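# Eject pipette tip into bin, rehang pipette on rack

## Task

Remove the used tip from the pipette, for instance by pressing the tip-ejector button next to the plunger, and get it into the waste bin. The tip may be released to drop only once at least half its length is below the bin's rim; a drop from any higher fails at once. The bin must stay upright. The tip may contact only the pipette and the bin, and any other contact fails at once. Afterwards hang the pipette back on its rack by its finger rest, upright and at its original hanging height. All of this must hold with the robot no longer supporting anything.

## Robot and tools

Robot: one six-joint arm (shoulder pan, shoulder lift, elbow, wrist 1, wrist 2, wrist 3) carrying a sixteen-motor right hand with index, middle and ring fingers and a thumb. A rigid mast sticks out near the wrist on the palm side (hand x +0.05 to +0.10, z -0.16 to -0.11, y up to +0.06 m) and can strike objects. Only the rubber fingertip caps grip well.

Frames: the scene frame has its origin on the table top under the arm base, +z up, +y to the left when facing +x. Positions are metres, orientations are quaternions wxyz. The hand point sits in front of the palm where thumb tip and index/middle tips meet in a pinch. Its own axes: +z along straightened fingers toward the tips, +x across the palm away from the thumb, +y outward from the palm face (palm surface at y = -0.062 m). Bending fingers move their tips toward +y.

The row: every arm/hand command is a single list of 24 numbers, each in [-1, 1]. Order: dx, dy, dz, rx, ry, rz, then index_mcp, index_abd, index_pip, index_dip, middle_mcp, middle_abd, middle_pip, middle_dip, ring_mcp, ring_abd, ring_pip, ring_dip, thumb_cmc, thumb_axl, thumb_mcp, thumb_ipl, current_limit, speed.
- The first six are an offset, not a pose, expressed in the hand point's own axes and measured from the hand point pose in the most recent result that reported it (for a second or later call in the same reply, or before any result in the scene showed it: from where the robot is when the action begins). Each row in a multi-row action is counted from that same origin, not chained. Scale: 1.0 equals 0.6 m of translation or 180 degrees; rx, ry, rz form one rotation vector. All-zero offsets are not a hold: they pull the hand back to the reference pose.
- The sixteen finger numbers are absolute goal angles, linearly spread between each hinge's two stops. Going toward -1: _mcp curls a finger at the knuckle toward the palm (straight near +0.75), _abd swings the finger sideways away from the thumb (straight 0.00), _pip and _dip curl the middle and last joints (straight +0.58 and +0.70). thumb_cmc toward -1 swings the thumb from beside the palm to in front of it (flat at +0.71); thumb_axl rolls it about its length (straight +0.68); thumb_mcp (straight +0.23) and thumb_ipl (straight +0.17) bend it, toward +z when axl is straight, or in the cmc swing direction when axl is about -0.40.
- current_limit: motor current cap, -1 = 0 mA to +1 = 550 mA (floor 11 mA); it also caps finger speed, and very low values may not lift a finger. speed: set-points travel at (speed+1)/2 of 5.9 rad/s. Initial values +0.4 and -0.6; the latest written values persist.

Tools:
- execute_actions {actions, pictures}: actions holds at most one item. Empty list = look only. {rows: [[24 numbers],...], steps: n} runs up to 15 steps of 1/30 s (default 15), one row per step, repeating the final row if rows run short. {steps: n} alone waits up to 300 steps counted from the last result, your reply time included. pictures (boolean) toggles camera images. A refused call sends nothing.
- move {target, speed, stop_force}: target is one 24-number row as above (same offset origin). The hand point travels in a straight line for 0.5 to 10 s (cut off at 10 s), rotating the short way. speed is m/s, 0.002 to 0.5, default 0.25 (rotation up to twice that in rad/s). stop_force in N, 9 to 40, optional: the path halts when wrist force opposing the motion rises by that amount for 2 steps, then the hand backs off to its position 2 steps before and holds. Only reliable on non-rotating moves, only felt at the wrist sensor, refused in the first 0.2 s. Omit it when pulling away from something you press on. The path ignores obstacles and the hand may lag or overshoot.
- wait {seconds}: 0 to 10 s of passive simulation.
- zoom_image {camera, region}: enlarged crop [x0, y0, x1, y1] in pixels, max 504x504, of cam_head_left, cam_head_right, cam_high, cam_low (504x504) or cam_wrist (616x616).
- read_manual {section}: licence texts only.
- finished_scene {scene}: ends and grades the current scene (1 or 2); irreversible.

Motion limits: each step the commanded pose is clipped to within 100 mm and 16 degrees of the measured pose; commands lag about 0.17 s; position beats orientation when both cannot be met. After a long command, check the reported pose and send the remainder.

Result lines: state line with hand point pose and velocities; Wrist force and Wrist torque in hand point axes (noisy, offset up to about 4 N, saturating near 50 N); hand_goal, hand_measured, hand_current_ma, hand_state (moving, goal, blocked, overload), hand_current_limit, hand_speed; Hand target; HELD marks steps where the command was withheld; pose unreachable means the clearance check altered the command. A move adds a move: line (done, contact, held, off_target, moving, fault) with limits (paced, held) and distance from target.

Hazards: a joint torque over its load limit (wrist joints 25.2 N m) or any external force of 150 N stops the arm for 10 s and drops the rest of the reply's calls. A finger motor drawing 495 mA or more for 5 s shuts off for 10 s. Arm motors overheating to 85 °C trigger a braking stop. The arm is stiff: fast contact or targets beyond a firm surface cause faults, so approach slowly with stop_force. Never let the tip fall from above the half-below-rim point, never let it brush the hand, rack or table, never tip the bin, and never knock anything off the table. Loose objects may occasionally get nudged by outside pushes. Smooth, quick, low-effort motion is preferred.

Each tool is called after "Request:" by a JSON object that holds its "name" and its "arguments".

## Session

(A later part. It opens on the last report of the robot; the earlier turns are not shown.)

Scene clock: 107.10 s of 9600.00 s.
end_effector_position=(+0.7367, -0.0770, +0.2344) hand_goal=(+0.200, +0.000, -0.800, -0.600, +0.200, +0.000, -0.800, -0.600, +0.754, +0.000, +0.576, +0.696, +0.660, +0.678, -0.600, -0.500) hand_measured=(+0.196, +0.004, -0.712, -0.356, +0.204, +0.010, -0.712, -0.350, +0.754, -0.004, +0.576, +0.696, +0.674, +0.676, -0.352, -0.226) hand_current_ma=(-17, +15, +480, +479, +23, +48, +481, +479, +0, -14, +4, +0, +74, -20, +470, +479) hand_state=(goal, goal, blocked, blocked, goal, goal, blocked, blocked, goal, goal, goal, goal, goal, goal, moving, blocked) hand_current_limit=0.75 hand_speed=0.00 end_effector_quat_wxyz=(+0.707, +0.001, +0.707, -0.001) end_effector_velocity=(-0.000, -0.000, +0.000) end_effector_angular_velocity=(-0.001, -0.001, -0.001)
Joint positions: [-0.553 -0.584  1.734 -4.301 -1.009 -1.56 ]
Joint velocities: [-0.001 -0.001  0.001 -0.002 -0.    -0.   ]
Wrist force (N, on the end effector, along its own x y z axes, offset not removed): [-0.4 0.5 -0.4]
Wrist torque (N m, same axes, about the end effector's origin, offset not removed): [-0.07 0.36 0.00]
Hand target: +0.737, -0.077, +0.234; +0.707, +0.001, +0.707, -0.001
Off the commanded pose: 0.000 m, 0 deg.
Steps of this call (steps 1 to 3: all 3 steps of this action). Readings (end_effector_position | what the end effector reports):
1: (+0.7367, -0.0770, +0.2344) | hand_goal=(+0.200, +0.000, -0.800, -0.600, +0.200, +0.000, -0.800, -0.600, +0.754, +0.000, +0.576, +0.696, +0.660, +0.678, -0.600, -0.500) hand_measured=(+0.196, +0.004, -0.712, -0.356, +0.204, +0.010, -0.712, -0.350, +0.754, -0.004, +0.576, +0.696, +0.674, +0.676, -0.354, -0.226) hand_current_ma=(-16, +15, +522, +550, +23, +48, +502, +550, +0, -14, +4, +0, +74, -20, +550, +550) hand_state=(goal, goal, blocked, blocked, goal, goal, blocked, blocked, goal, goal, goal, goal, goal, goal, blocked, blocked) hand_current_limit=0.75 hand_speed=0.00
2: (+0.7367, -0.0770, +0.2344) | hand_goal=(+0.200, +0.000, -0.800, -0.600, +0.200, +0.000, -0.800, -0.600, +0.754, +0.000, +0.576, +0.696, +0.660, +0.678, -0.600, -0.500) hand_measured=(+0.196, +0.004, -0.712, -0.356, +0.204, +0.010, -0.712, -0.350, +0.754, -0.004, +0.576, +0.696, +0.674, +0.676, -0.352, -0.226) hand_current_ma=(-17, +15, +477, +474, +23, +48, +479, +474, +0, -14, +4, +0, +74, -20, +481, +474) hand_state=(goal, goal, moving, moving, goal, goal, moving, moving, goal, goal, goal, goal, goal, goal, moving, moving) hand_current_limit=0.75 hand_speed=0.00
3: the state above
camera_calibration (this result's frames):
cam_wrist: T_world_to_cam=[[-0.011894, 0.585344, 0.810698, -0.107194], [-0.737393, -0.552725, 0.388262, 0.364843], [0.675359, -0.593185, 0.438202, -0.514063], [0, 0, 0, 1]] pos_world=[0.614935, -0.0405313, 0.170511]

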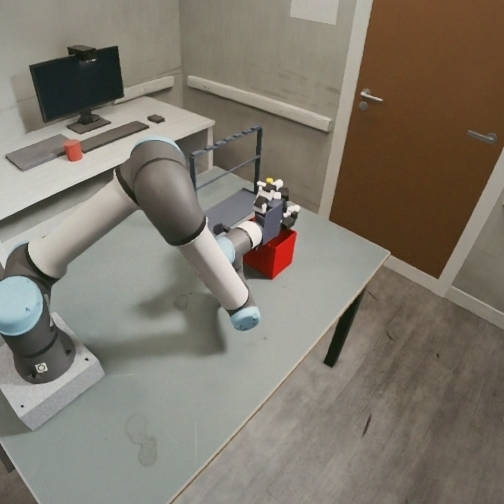

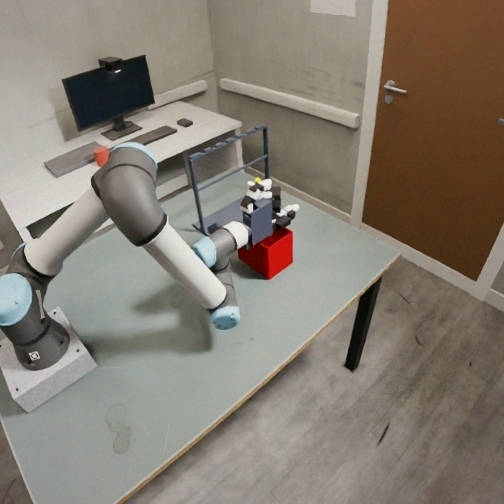

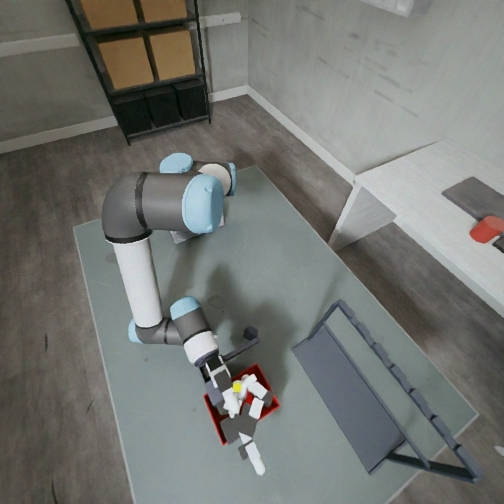

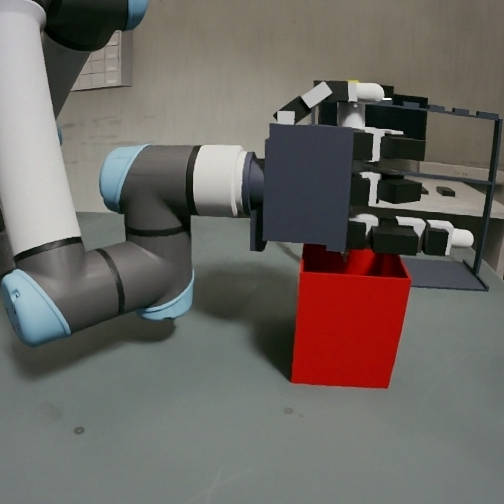

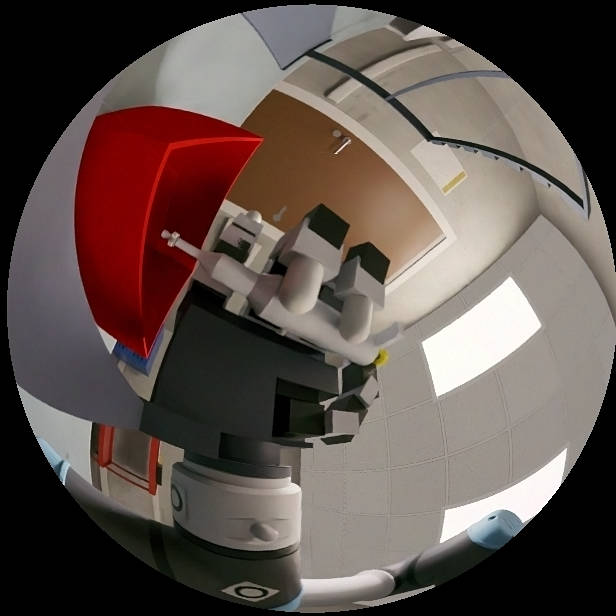

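Ejected. Return.

Request:
{"name": "move", "arguments": {"target": [-0.08,0,0,0,0,0,0.2,0,-0.8,-0.6,0.2,0,-0.8,-0.6,0.754,0,0.576,0.696,0.714,0.678,0.226,0.168,0.6,-0.7], "speed": 0.08}}

Request:
{"name": "move", "arguments": {"target": [0.033,0.31,0.0175,0,0,0,0.2,0,-0.8,-0.6,0.2,0,-0.8,-0.6,0.754,0,0.576,0.696,0.714,0.678,0.226,0.168,0.6,-0.7], "speed": 0.12}}

Request:
{"name": "move", "arguments": {"target": [0,0.09,0,0,0,0,0.2,0,-0.8,-0.6,0.2,0,-0.8,-0.6,0.754,0,0.576,0.696,0.714,0.678,0.226,0.168,0.6,-0.7], "speed": 0.02, "stop_force": 9}}

Request:
{"name": "zoom_image", "arguments": {"camera": "cam_high", "region": [290,280,400,390]}}

Scene clock: 111.97 s of 9600.00 s.
end_effector_position=(+0.7368, -0.0771, +0.2824) hand_goal=(+0.200, +0.000, -0.800, -0.600, +0.200, +0.000, -0.800, -0.600, +0.754, +0.000, +0.576, +0.696, +0.714, +0.678, +0.226, +0.168) hand_measured=(+0.196, +0.004, -0.712, -0.356, +0.204, +0.010, -0.712, -0.350, +0.754, -0.004, +0.576, +0.696, +0.712, +0.676, +0.224, +0.166) hand_current_ma=(-19, +15, +440, +440, +21, +48, +440, +440, +0, -14, +4, +0, -12, -14, -15, -15) hand_state=(goal, goal, blocked, blocked, goal, goal, blocked, blocked, goal, goal, goal, goal, goal, goal, goal, goal) hand_current_limit=0.60 hand_speed=-0.70 end_effector_quat_wxyz=(+0.707, +0.001, +0.707, -0.001) end_effector_velocity=(+0.000, +0.000, +0.000) end_effector_angular_velocity=(-0.001, -0.000, +0.000)
Joint positions: [-0.554 -0.687  1.763 -4.227 -1.008 -1.56 ]
Joint velocities: [ 0.    -0.    -0.001  0.001  0.    -0.   ]
Wrist force (N, on the end effector, along its own x y z axes, offset not removed): [2.0 -0.9 -2.8]
Wrist torque (N m, same axes, about the end effector's origin, offset not removed): [0.01 -0.05 0.02]
Hand target: +0.737, -0.077, +0.282; +0.707, +0.001, +0.707, -0.001
Off the commanded pose: 0.000 m, 0 deg.
After step 90, 0.47 s passed at rest.
move: done
camera_calibration (this result's frames):
cam_wrist: T_world_to_cam=[[-0.0118922, 0.585342, 0.810699, -0.146089], [-0.737392, -0.552725, 0.388263, 0.346232], [0.67536, -0.593186, 0.4382, -0.535221], [0, 0, 0, 1]] pos_world=[0.615039, -0.0406024, 0.218539]

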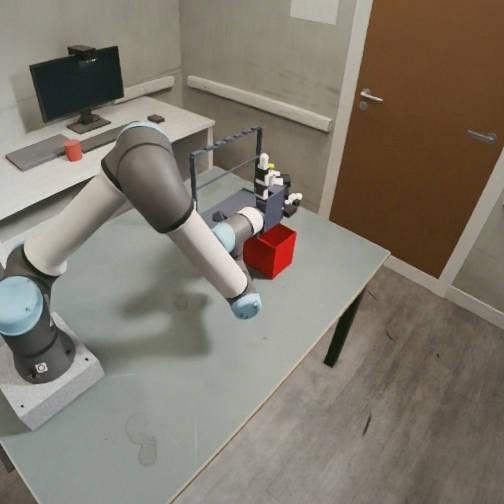

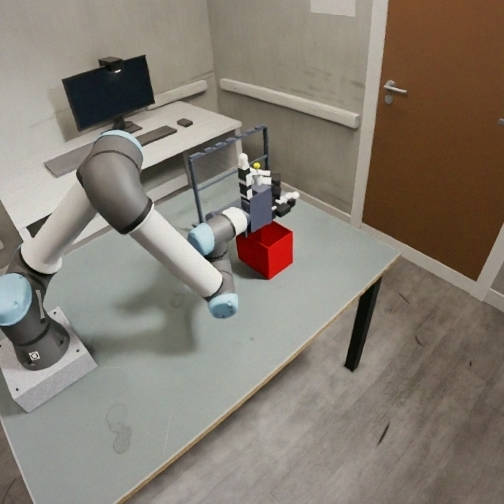

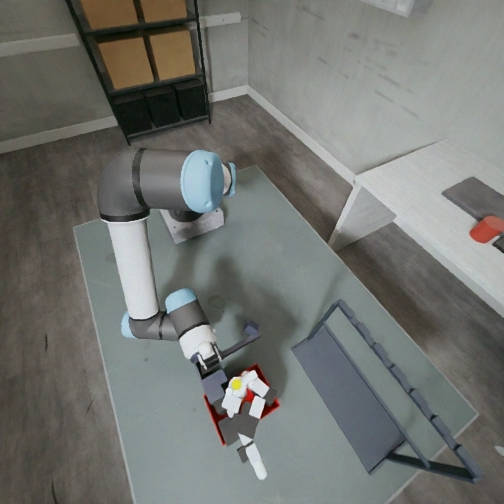

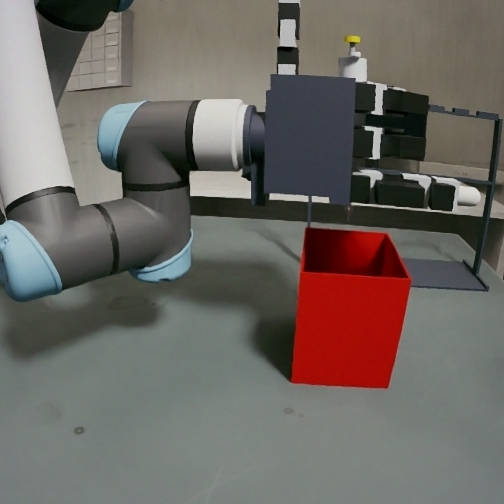

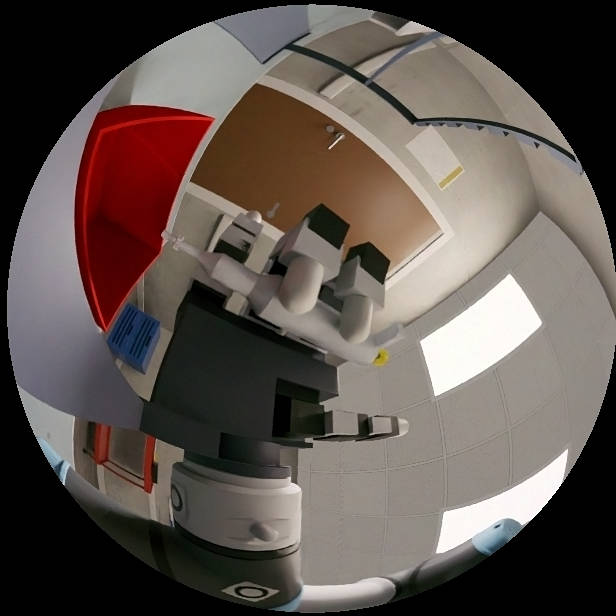

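Scene clock: 114.07 s of 9600.00 s.
end_effector_position=(+0.7475, +0.1088, +0.2630) hand_goal=(+0.200, +0.000, -0.800, -0.600, +0.200, +0.000, -0.800, -0.600, +0.754, +0.000, +0.576, +0.696, +0.714, +0.678, +0.226, +0.168) hand_measured=(+0.196, +0.004, -0.712, -0.356, +0.204, +0.010, -0.712, -0.350, +0.754, -0.004, +0.576, +0.696, +0.712, +0.676, +0.224, +0.166) hand_current_ma=(-19, +15, +440, +440, +21, +48, +440, +440, +0, -14, +4, +0, -8, -14, -15, -15) hand_state=(goal, goal, blocked, blocked, goal, goal, blocked, blocked, goal, goal, goal, goal, goal, goal, goal, goal) hand_current_limit=0.60 hand_speed=-0.70 end_effector_quat_wxyz=(+0.707, +0.001, +0.707, -0.001) end_effector_velocity=(+0.001, +0.002, -0.000) end_effector_angular_velocity=(+0.001, +0.002, -0.000)
Joint positions: [-0.205 -0.664  1.8   -4.286 -1.358 -1.563]
Joint velocities: [ 0.004  0.001 -0.002  0.003 -0.004  0.   ]
Wrist force (N, on the end effector, along its own x y z axes, offset not removed): [0.7 0.4 -1.5]
Wrist torque (N m, same axes, about the end effector's origin, offset not removed): [0.01 0.03 -0.09]
Hand target: +0.748, +0.109, +0.263; +0.707, +0.001, +0.707, -0.001
Off the commanded pose: 0.001 m, 0 deg.
move: done
camera_calibration (this result's frames):
cam_wrist: T_world_to_cam=[[-0.012094, 0.584891, 0.811021, -0.238886], [-0.737459, -0.552967, 0.387791, 0.464626], [0.675284, -0.593405, 0.438021, -0.423532], [0, 0, 0, 1]] pos_world=[0.625757, 0.145319, 0.19908]

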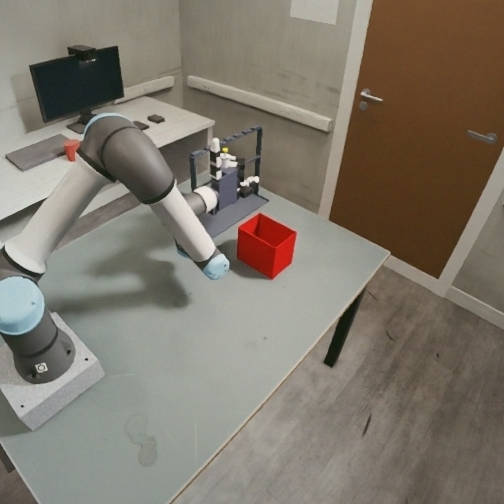

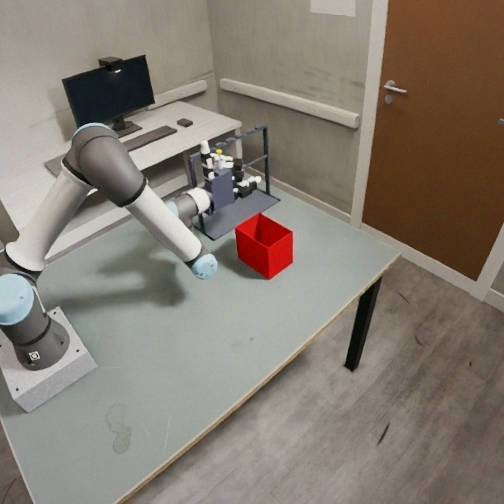

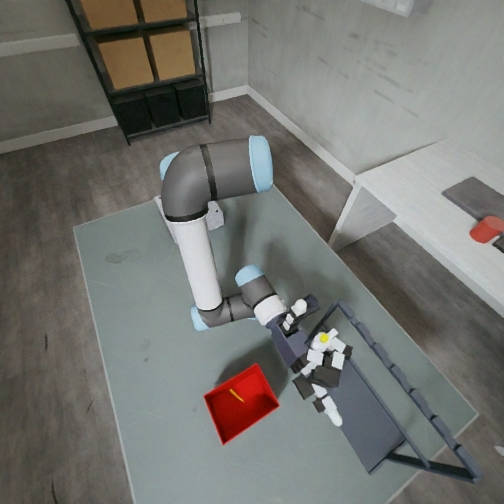

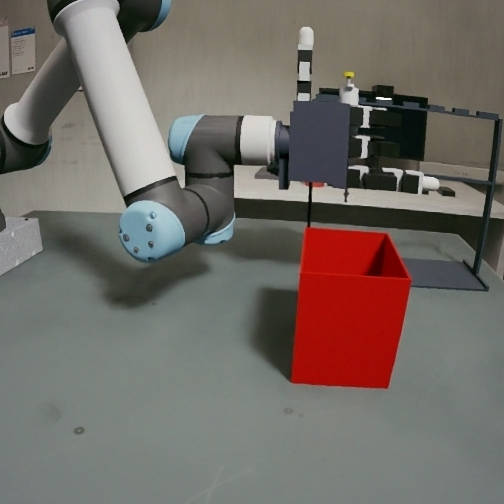

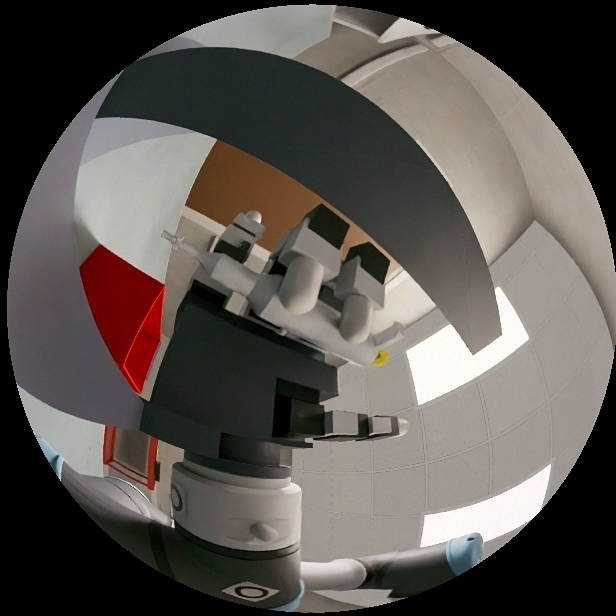

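Scene clock: 117.07 s of 9600.00 s.
end_effector_position=(+0.7475, +0.1626, +0.2631) hand_goal=(+0.200, +0.000, -0.800, -0.600, +0.200, +0.000, -0.800, -0.600, +0.754, +0.000, +0.576, +0.696, +0.714, +0.678, +0.226, +0.168) hand_measured=(+0.196, +0.004, -0.712, -0.356, +0.204, +0.010, -0.712, -0.350, +0.754, -0.004, +0.576, +0.696, +0.712, +0.676, +0.224, +0.166) hand_current_ma=(-19, +15, +440, +440, +21, +48, +440, +440, +0, -14, +4, +0, -8, -14, -15, -15) hand_state=(goal, goal, blocked, blocked, goal, goal, blocked, blocked, goal, goal, goal, goal, goal, goal, goal, goal) hand_current_limit=0.60 hand_speed=-0.70 end_effector_quat_wxyz=(+0.707, +0.001, +0.707, -0.001) end_effector_velocity=(+0.000, +0.003, +0.000) end_effector_angular_velocity=(-0.001, -0.000, +0.000)
Joint positions: [-0.099 -0.659  1.783 -4.274 -1.464 -1.564]
Joint velocities: [ 0.005  0.    -0.002  0.001 -0.005 -0.001]
Wrist force (N, on the end effector, along its own x y z axes, offset not removed): [-0.4 -0.1 -2.9]
Wrist torque (N m, same axes, about the end effector's origin, offset not removed): [0.09 0.15 -0.22]
Hand target: +0.748, +0.163, +0.263; +0.707, +0.001, +0.707, -0.001
Off the commanded pose: 0.000 m, 0 deg.
move: done
camera_calibration (this result's frames):
cam_wrist: T_world_to_cam=[[-0.0121256, 0.584743, 0.811128, -0.270402], [-0.737462, -0.553049, 0.387669, 0.494415], [0.67528, -0.593475, 0.437932, -0.391675], [0, 0, 0, 1]] pos_world=[0.625824, 0.199102, 0.199188]

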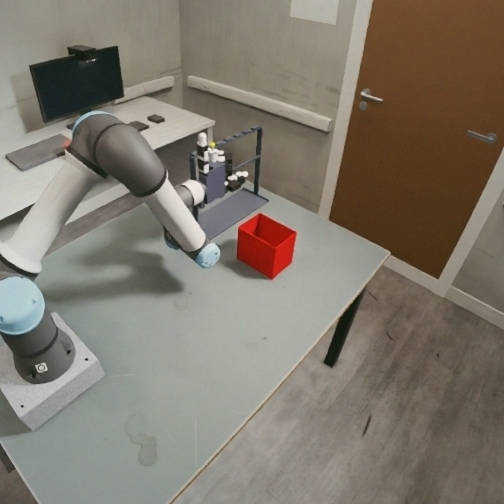

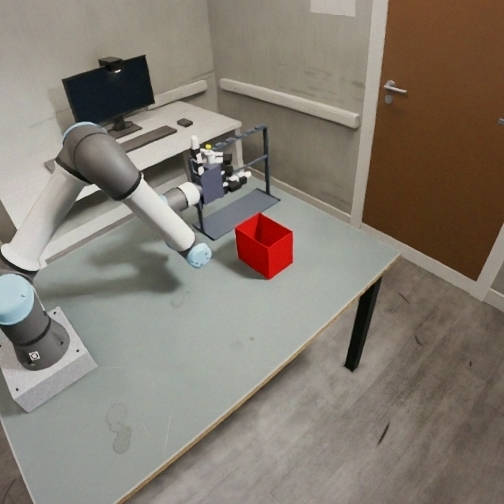

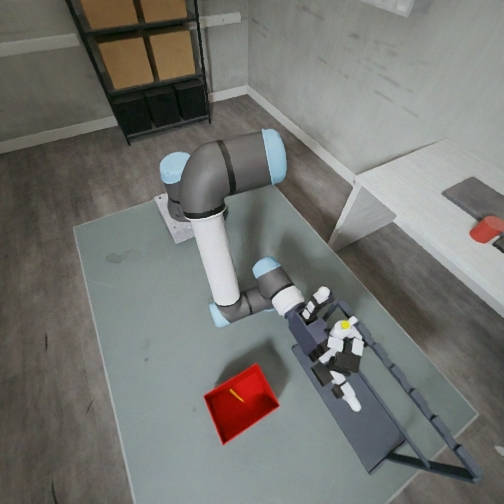

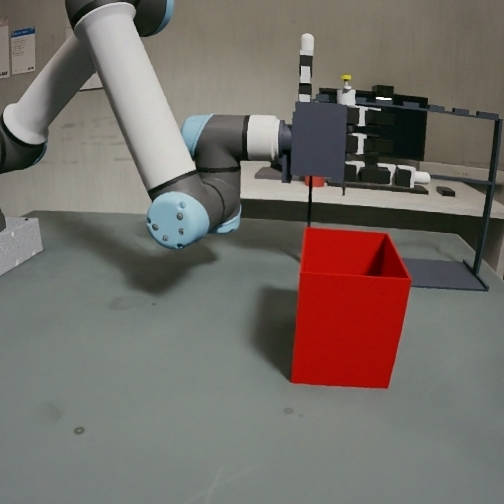

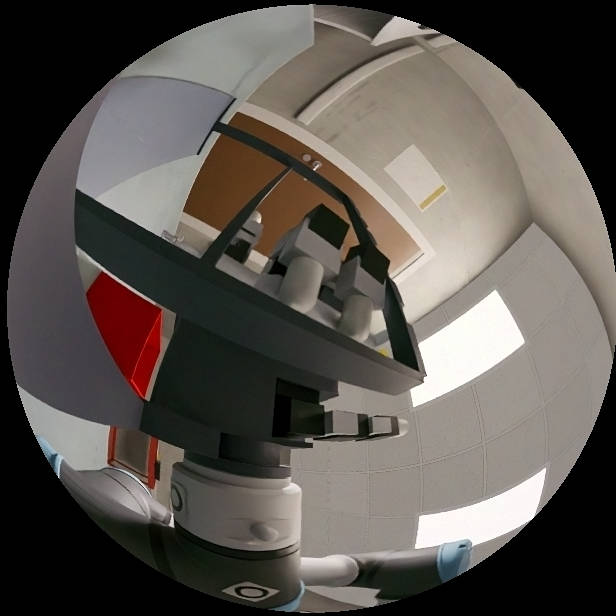

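Region (290, 280, 400, 390) of cam_high's 504x504 image, scaled by 4.582, with more detail than that image has.

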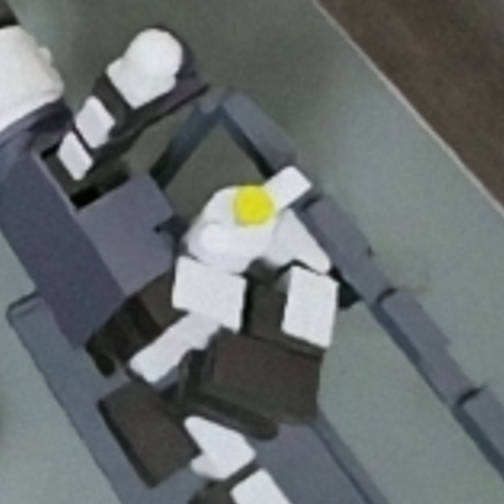

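Request:
{"name": "move", "arguments": {"target": [0,0.031,0.003,0,0,0,0.2,0,-0.8,-0.6,0.2,0,-0.8,-0.6,0.754,0,0.576,0.696,0.714,0.678,0.226,0.168,0.6,-0.7], "speed": 0.015}}

Request:
{"name": "move", "arguments": {"target": [0.018,0,0,0,0,0,0.2,0,-0.8,-0.6,0.2,0,-0.8,-0.6,0.754,0,0.576,0.696,0.714,0.678,0.226,0.168,0.6,-0.7], "speed": 0.01}}

Request:
{"name": "zoom_image", "arguments": {"camera": "cam_high", "region": [290,280,400,390]}}

Scene clock: 121.80 s of 9600.00 s.
end_effector_position=(+0.7493, +0.1809, +0.2631) hand_goal=(+0.200, +0.000, -0.800, -0.600, +0.200, +0.000, -0.800, -0.600, +0.754, +0.000, +0.576, +0.696, +0.714, +0.678, +0.226, +0.168) hand_measured=(+0.196, +0.004, -0.712, -0.356, +0.204, +0.010, -0.712, -0.350, +0.754, -0.004, +0.576, +0.696, +0.712, +0.676, +0.224, +0.166) hand_current_ma=(-19, +15, +440, +440, +19, +48, +440, +440, +0, -14, +4, +0, -8, -14, -15, -15) hand_state=(goal, goal, blocked, blocked, goal, goal, blocked, blocked, goal, goal, goal, goal, goal, goal, goal, goal) hand_current_limit=0.60 hand_speed=-0.70 end_effector_quat_wxyz=(+0.707, +0.001, +0.707, -0.001) end_effector_velocity=(+0.000, +0.002, +0.000) end_effector_angular_velocity=(-0.000, -0.000, -0.000)
Joint positions: [-0.062 -0.655  1.768 -4.263 -1.5   -1.564]
Joint velocities: [ 0.005  0.001 -0.002  0.001 -0.005 -0.   ]
Wrist force (N, on the end effector, along its own x y z axes, offset not removed): [-0.2 -2.1 -1.1]
Wrist torque (N m, same axes, about the end effector's origin, offset not removed): [-0.28 0.06 -0.15]
Hand target: +0.749, +0.181, +0.263; +0.707, +0.001, +0.707, -0.001
Off the commanded pose: 0.000 m, 0 deg.
After step 90, 0.23 s passed at rest.
move: done
camera_calibration (this result's frames):
cam_wrist: T_world_to_cam=[[-0.0121326, 0.584693, 0.811164, -0.28113], [-0.737461, -0.553076, 0.387632, 0.505883], [0.675281, -0.593498, 0.437899, -0.382], [0, 0, 0, 1]] pos_world=[0.627616, 0.217451, 0.199223]

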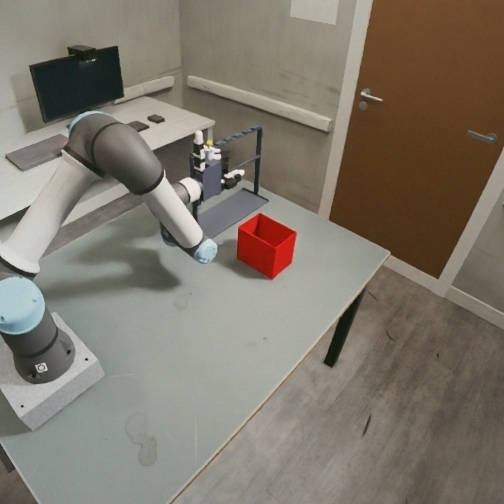

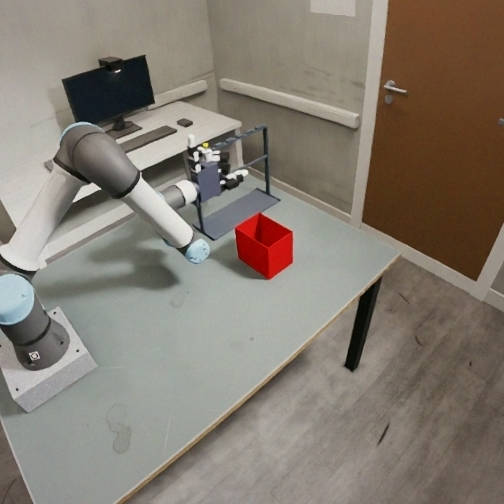

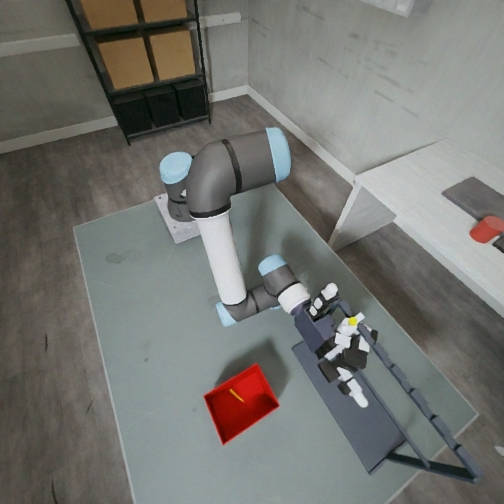

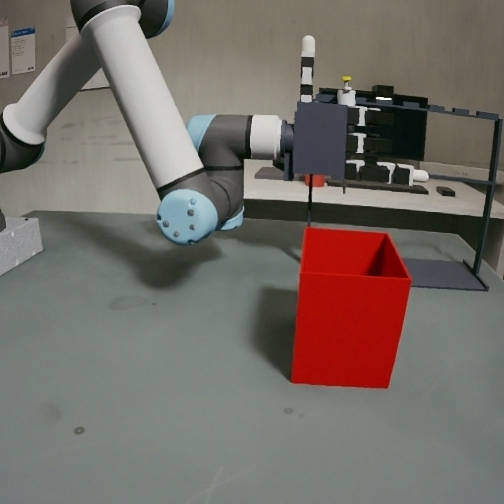

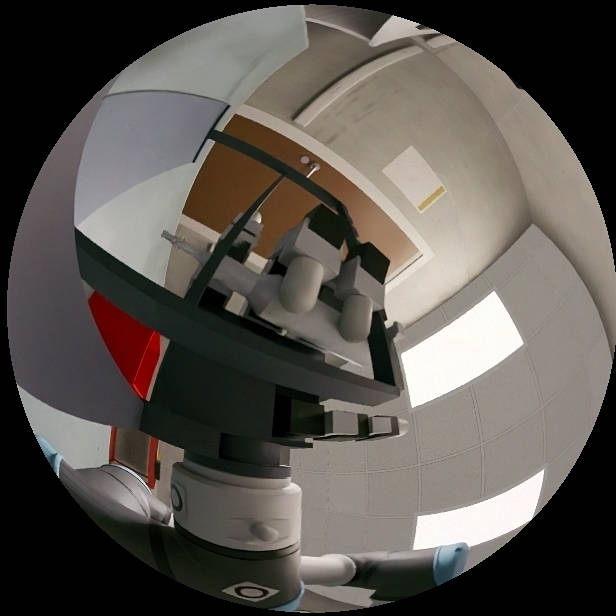

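Scene clock: 123.10 s of 9600.00 s.
end_effector_position=(+0.7493, +0.1809, +0.2525) hand_goal=(+0.200, +0.000, -0.800, -0.600, +0.200, +0.000, -0.800, -0.600, +0.754, +0.000, +0.576, +0.696, +0.714, +0.678, +0.226, +0.168) hand_measured=(+0.196, +0.004, -0.712, -0.356, +0.204, +0.010, -0.712, -0.350, +0.754, -0.004, +0.576, +0.696, +0.712, +0.676, +0.224, +0.166) hand_current_ma=(-19, +15, +440, +440, +18, +48, +440, +440, +0, -14, +4, +0, -8, -14, -15, -15) hand_state=(goal, goal, blocked, blocked, goal, goal, blocked, blocked, goal, goal, goal, goal, goal, goal, goal, goal) hand_current_limit=0.60 hand_speed=-0.70 end_effector_quat_wxyz=(+0.707, +0.001, +0.707, -0.001) end_effector_velocity=(-0.000, -0.000, -0.002) end_effector_angular_velocity=(+0.000, -0.002, -0.001)
Joint positions: [-0.062 -0.632  1.761 -4.279 -1.5   -1.564]
Joint velocities: [-0.     0.005 -0.001 -0.005 -0.     0.   ]
Wrist force (N, on the end effector, along its own x y z axes, offset not removed): [0.5 -1.3 -1.3]
Wrist torque (N m, same axes, about the end effector's origin, offset not removed): [-0.10 0.04 -0.06]
Hand target: +0.749, +0.181, +0.252; +0.707, +0.001, +0.707, -0.001
Off the commanded pose: 0.000 m, 0 deg.
move: done
camera_calibration (this result's frames):
cam_wrist: T_world_to_cam=[[-0.0121179, 0.584697, 0.811161, -0.272563], [-0.737457, -0.553071, 0.387645, 0.509956], [0.675285, -0.593499, 0.437891, -0.37736], [0, 0, 0, 1]] pos_world=[0.627594, 0.217446, 0.188653]

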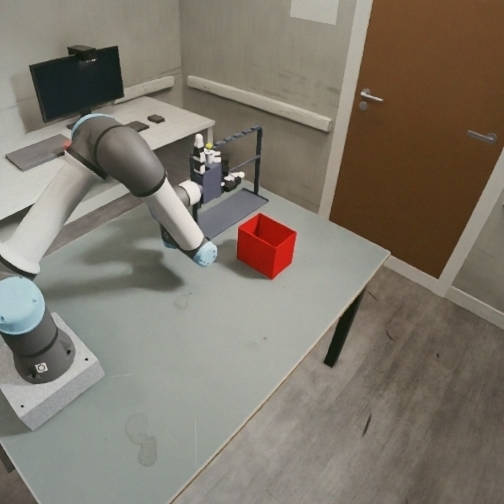

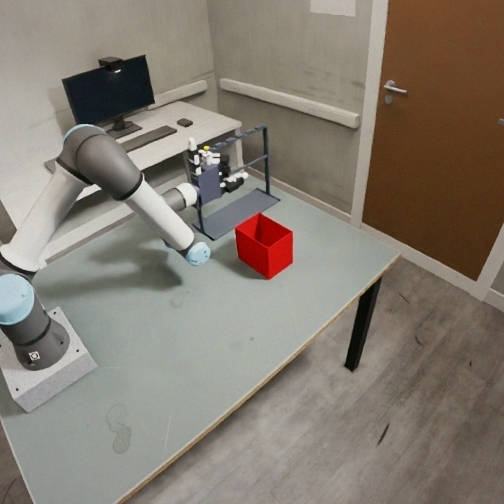

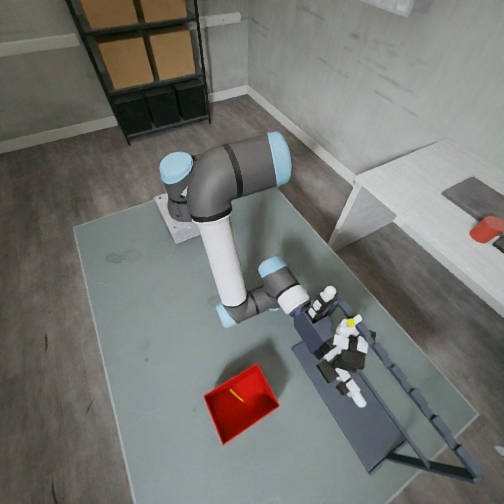

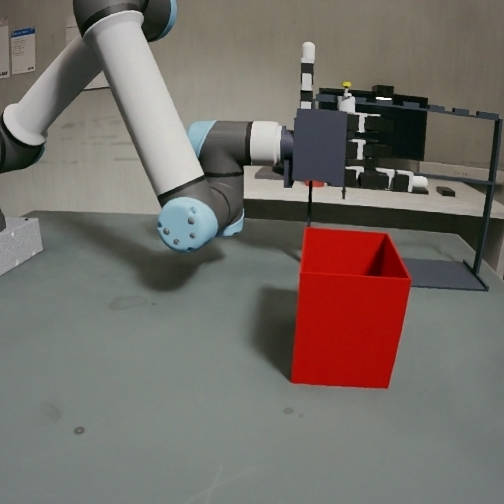

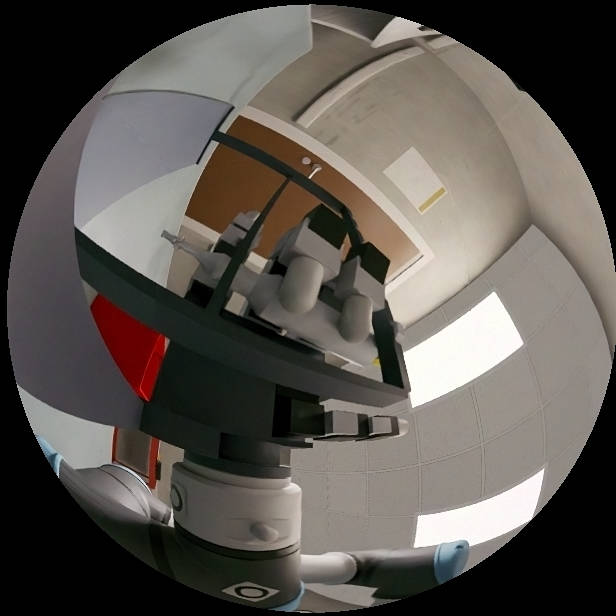

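Region (290, 280, 400, 390) of cam_high's 504x504 image, scaled by 4.582, with more detail than that image has.

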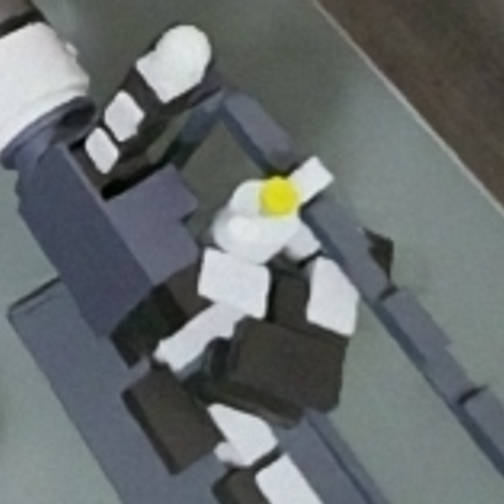

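Request:
{"name": "move", "arguments": {"target": [0,0,0,0,0,0,0.2,0,-0.15,0.696,0.2,0,-0.15,0.696,0.754,0,0.576,0.696,0.714,0.678,0.226,0.168,0.5,-0.7]}}

Request:
{"name": "move", "arguments": {"target": [0,-0.19,0,0,0,0,0.2,0,-0.15,0.696,0.2,0,-0.15,0.696,0.754,0,0.576,0.696,0.714,0.678,0.226,0.168,0.5,-0.7], "speed": 0.07}}

Scene clock: 127.40 s of 9600.00 s.
end_effector_position=(+0.7493, +0.1809, +0.2525) hand_goal=(+0.200, +0.000, -0.150, +0.696, +0.200, +0.000, -0.150, +0.696, +0.754, +0.000, +0.576, +0.696, +0.714, +0.678, +0.226, +0.168) hand_measured=(+0.198, -0.002, -0.152, +0.694, +0.202, -0.002, -0.152, +0.694, +0.754, -0.004, +0.576, +0.696, +0.712, +0.676, +0.224, +0.166) hand_current_ma=(-12, -7, -14, -14, +13, -8, -14, -14, +0, -14, +4, +0, -8, -14, -15, -15) hand_state=(goal, goal, goal, goal, goal, goal, goal, goal, goal, goal, goal, goal, goal, goal, goal, goal) hand_current_limit=0.50 hand_speed=-0.70 end_effector_quat_wxyz=(+0.707, +0.001, +0.707, -0.001) end_effector_velocity=(-0.000, -0.000, +0.001) end_effector_angular_velocity=(-0.000, -0.002, +0.000)
Joint positions: [-0.062 -0.632  1.761 -4.279 -1.5   -1.564]
Joint velocities: [-0.    -0.     0.    -0.002  0.    -0.   ]
Wrist force (N, on the end effector, along its own x y z axes, offset not removed): [-1.0 -0.6 0.5]
Wrist torque (N m, same axes, about the end effector's origin, offset not removed): [-0.23 0.27 -0.24]
Hand target: +0.749, +0.181, +0.253; +0.707, +0.001, +0.707, -0.001
Off the commanded pose: 0.000 m, 0 deg.
move: done
camera_calibration (this result's frames):
cam_wrist: T_world_to_cam=[[-0.0121421, 0.584696, 0.811161, -0.272563], [-0.737434, -0.553103, 0.387645, 0.509956], [0.67531, -0.593471, 0.437891, -0.37736], [0, 0, 0, 1]] pos_world=[0.627585, 0.217472, 0.188653]

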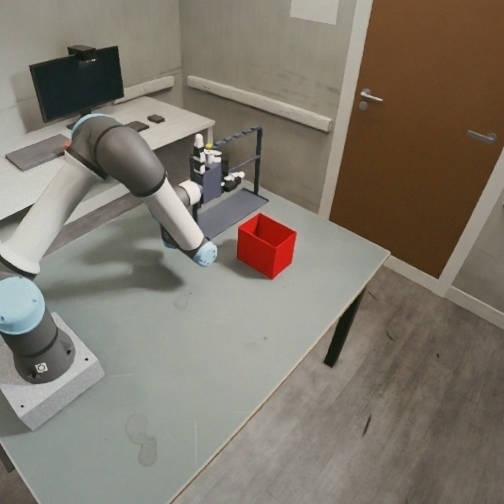

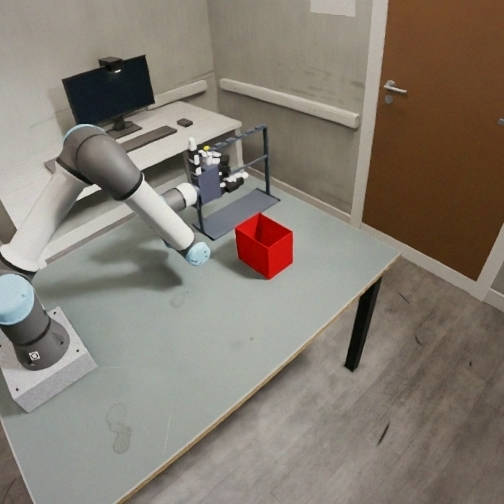

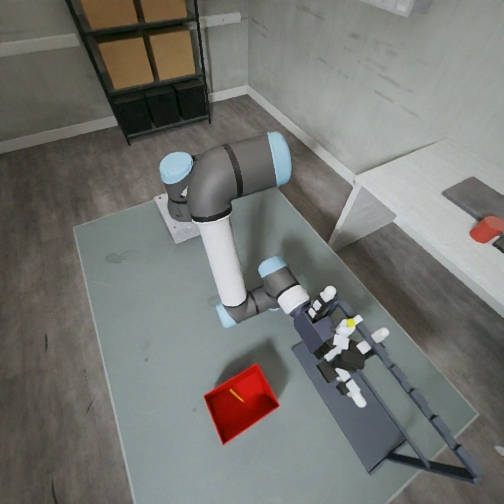

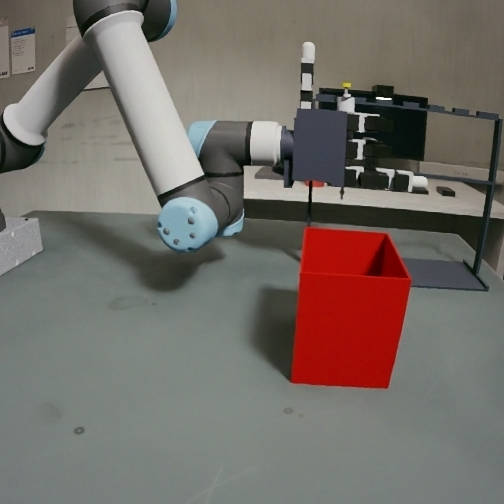

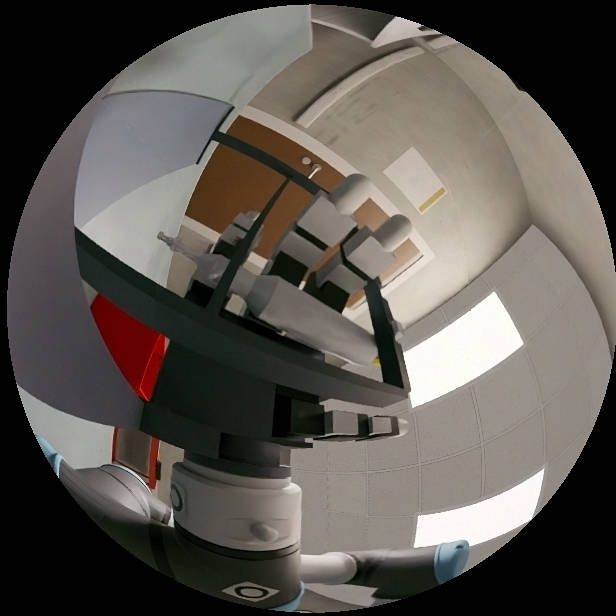

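Scene clock: 129.47 s of 9600.00 s.
end_effector_position=(+0.7491, +0.0671, +0.2523) hand_goal=(+0.200, +0.000, -0.150, +0.696, +0.200, +0.000, -0.150, +0.696, +0.754, +0.000, +0.576, +0.696, +0.714, +0.678, +0.226, +0.168) hand_measured=(+0.198, -0.002, -0.152, +0.694, +0.202, -0.002, -0.152, +0.694, +0.754, -0.004, +0.576, +0.696, +0.712, +0.676, +0.224, +0.166) hand_current_ma=(-12, -7, -14, -14, +13, -8, -14, -14, +0, -14, +4, +0, -8, -14, -14, -15) hand_state=(goal, goal, goal, goal, goal, goal, goal, goal, goal, goal, goal, goal, goal, goal, goal, goal) hand_current_limit=0.50 hand_speed=-0.70 end_effector_quat_wxyz=(+0.707, +0.001, +0.707, -0.001) end_effector_velocity=(+0.000, -0.002, -0.000) end_effector_angular_velocity=(+0.000, +0.001, +0.000)
Joint positions: [-0.284 -0.639  1.788 -4.3   -1.278 -1.562]
Joint velocities: [-0.004  0.    -0.     0.001  0.005 -0.   ]
Wrist force (N, on the end effector, along its own x y z axes, offset not removed): [-0.5 -0.4 -1.5]
Wrist torque (N m, same axes, about the end effector's origin, offset not removed): [-0.03 0.03 -0.06]
Hand target: +0.749, +0.067, +0.252; +0.707, +0.001, +0.707, -0.001
Off the commanded pose: 0.000 m, 0 deg.
move: done
camera_calibration (this result's frames):
cam_wrist: T_world_to_cam=[[-0.0120975, 0.585014, 0.810933, -0.20586], [-0.737434, -0.552932, 0.387888, 0.446895], [0.67531, -0.593318, 0.438098, -0.44478], [0, 0, 0, 1]] pos_world=[0.62743, 0.103637, 0.188451]

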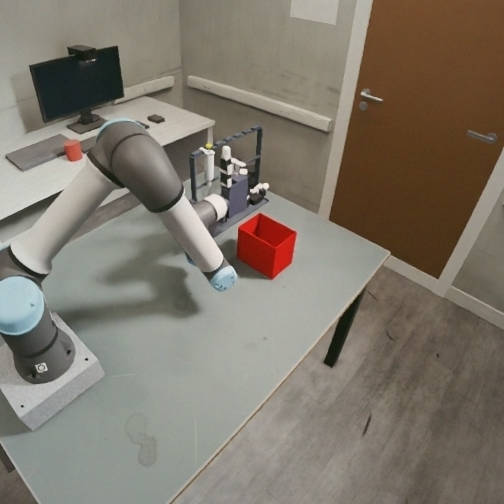

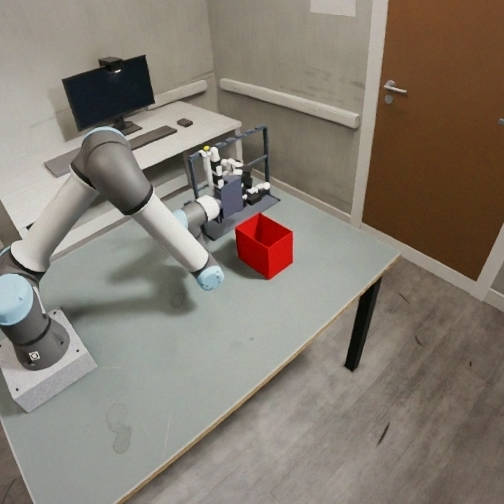

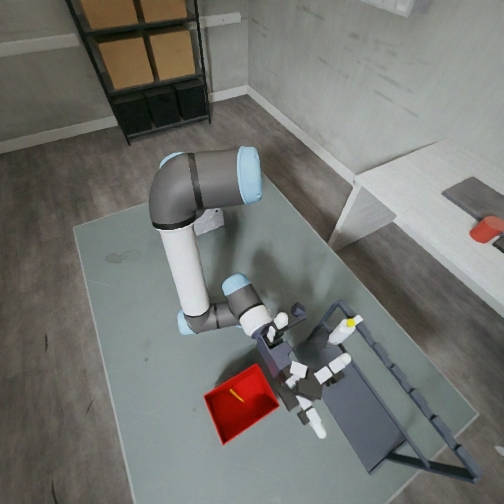

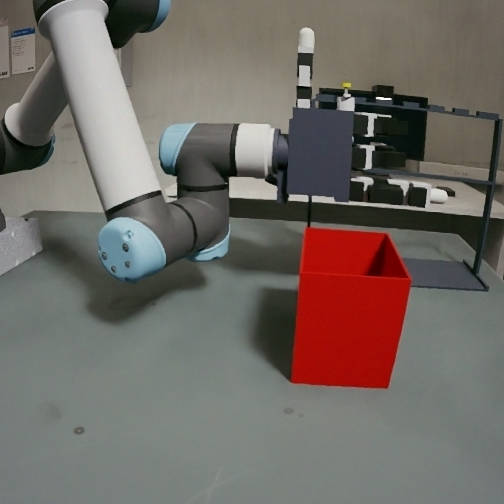

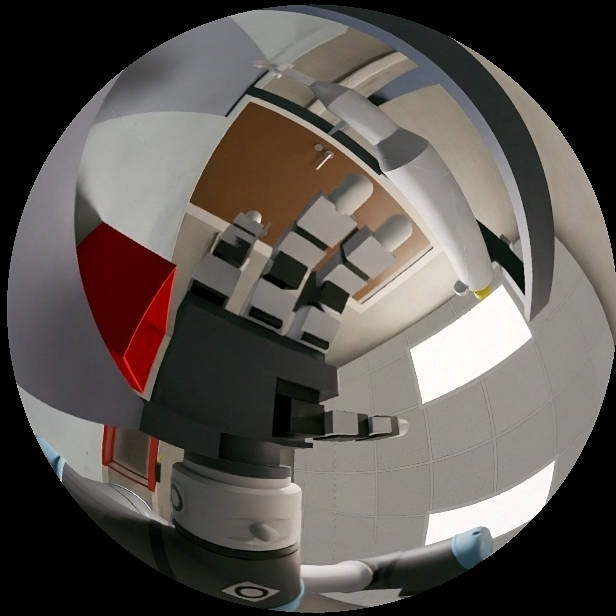

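Request:
{"name": "finished_scene", "arguments": {"scene": 1}}

The scene is finished: the task was done.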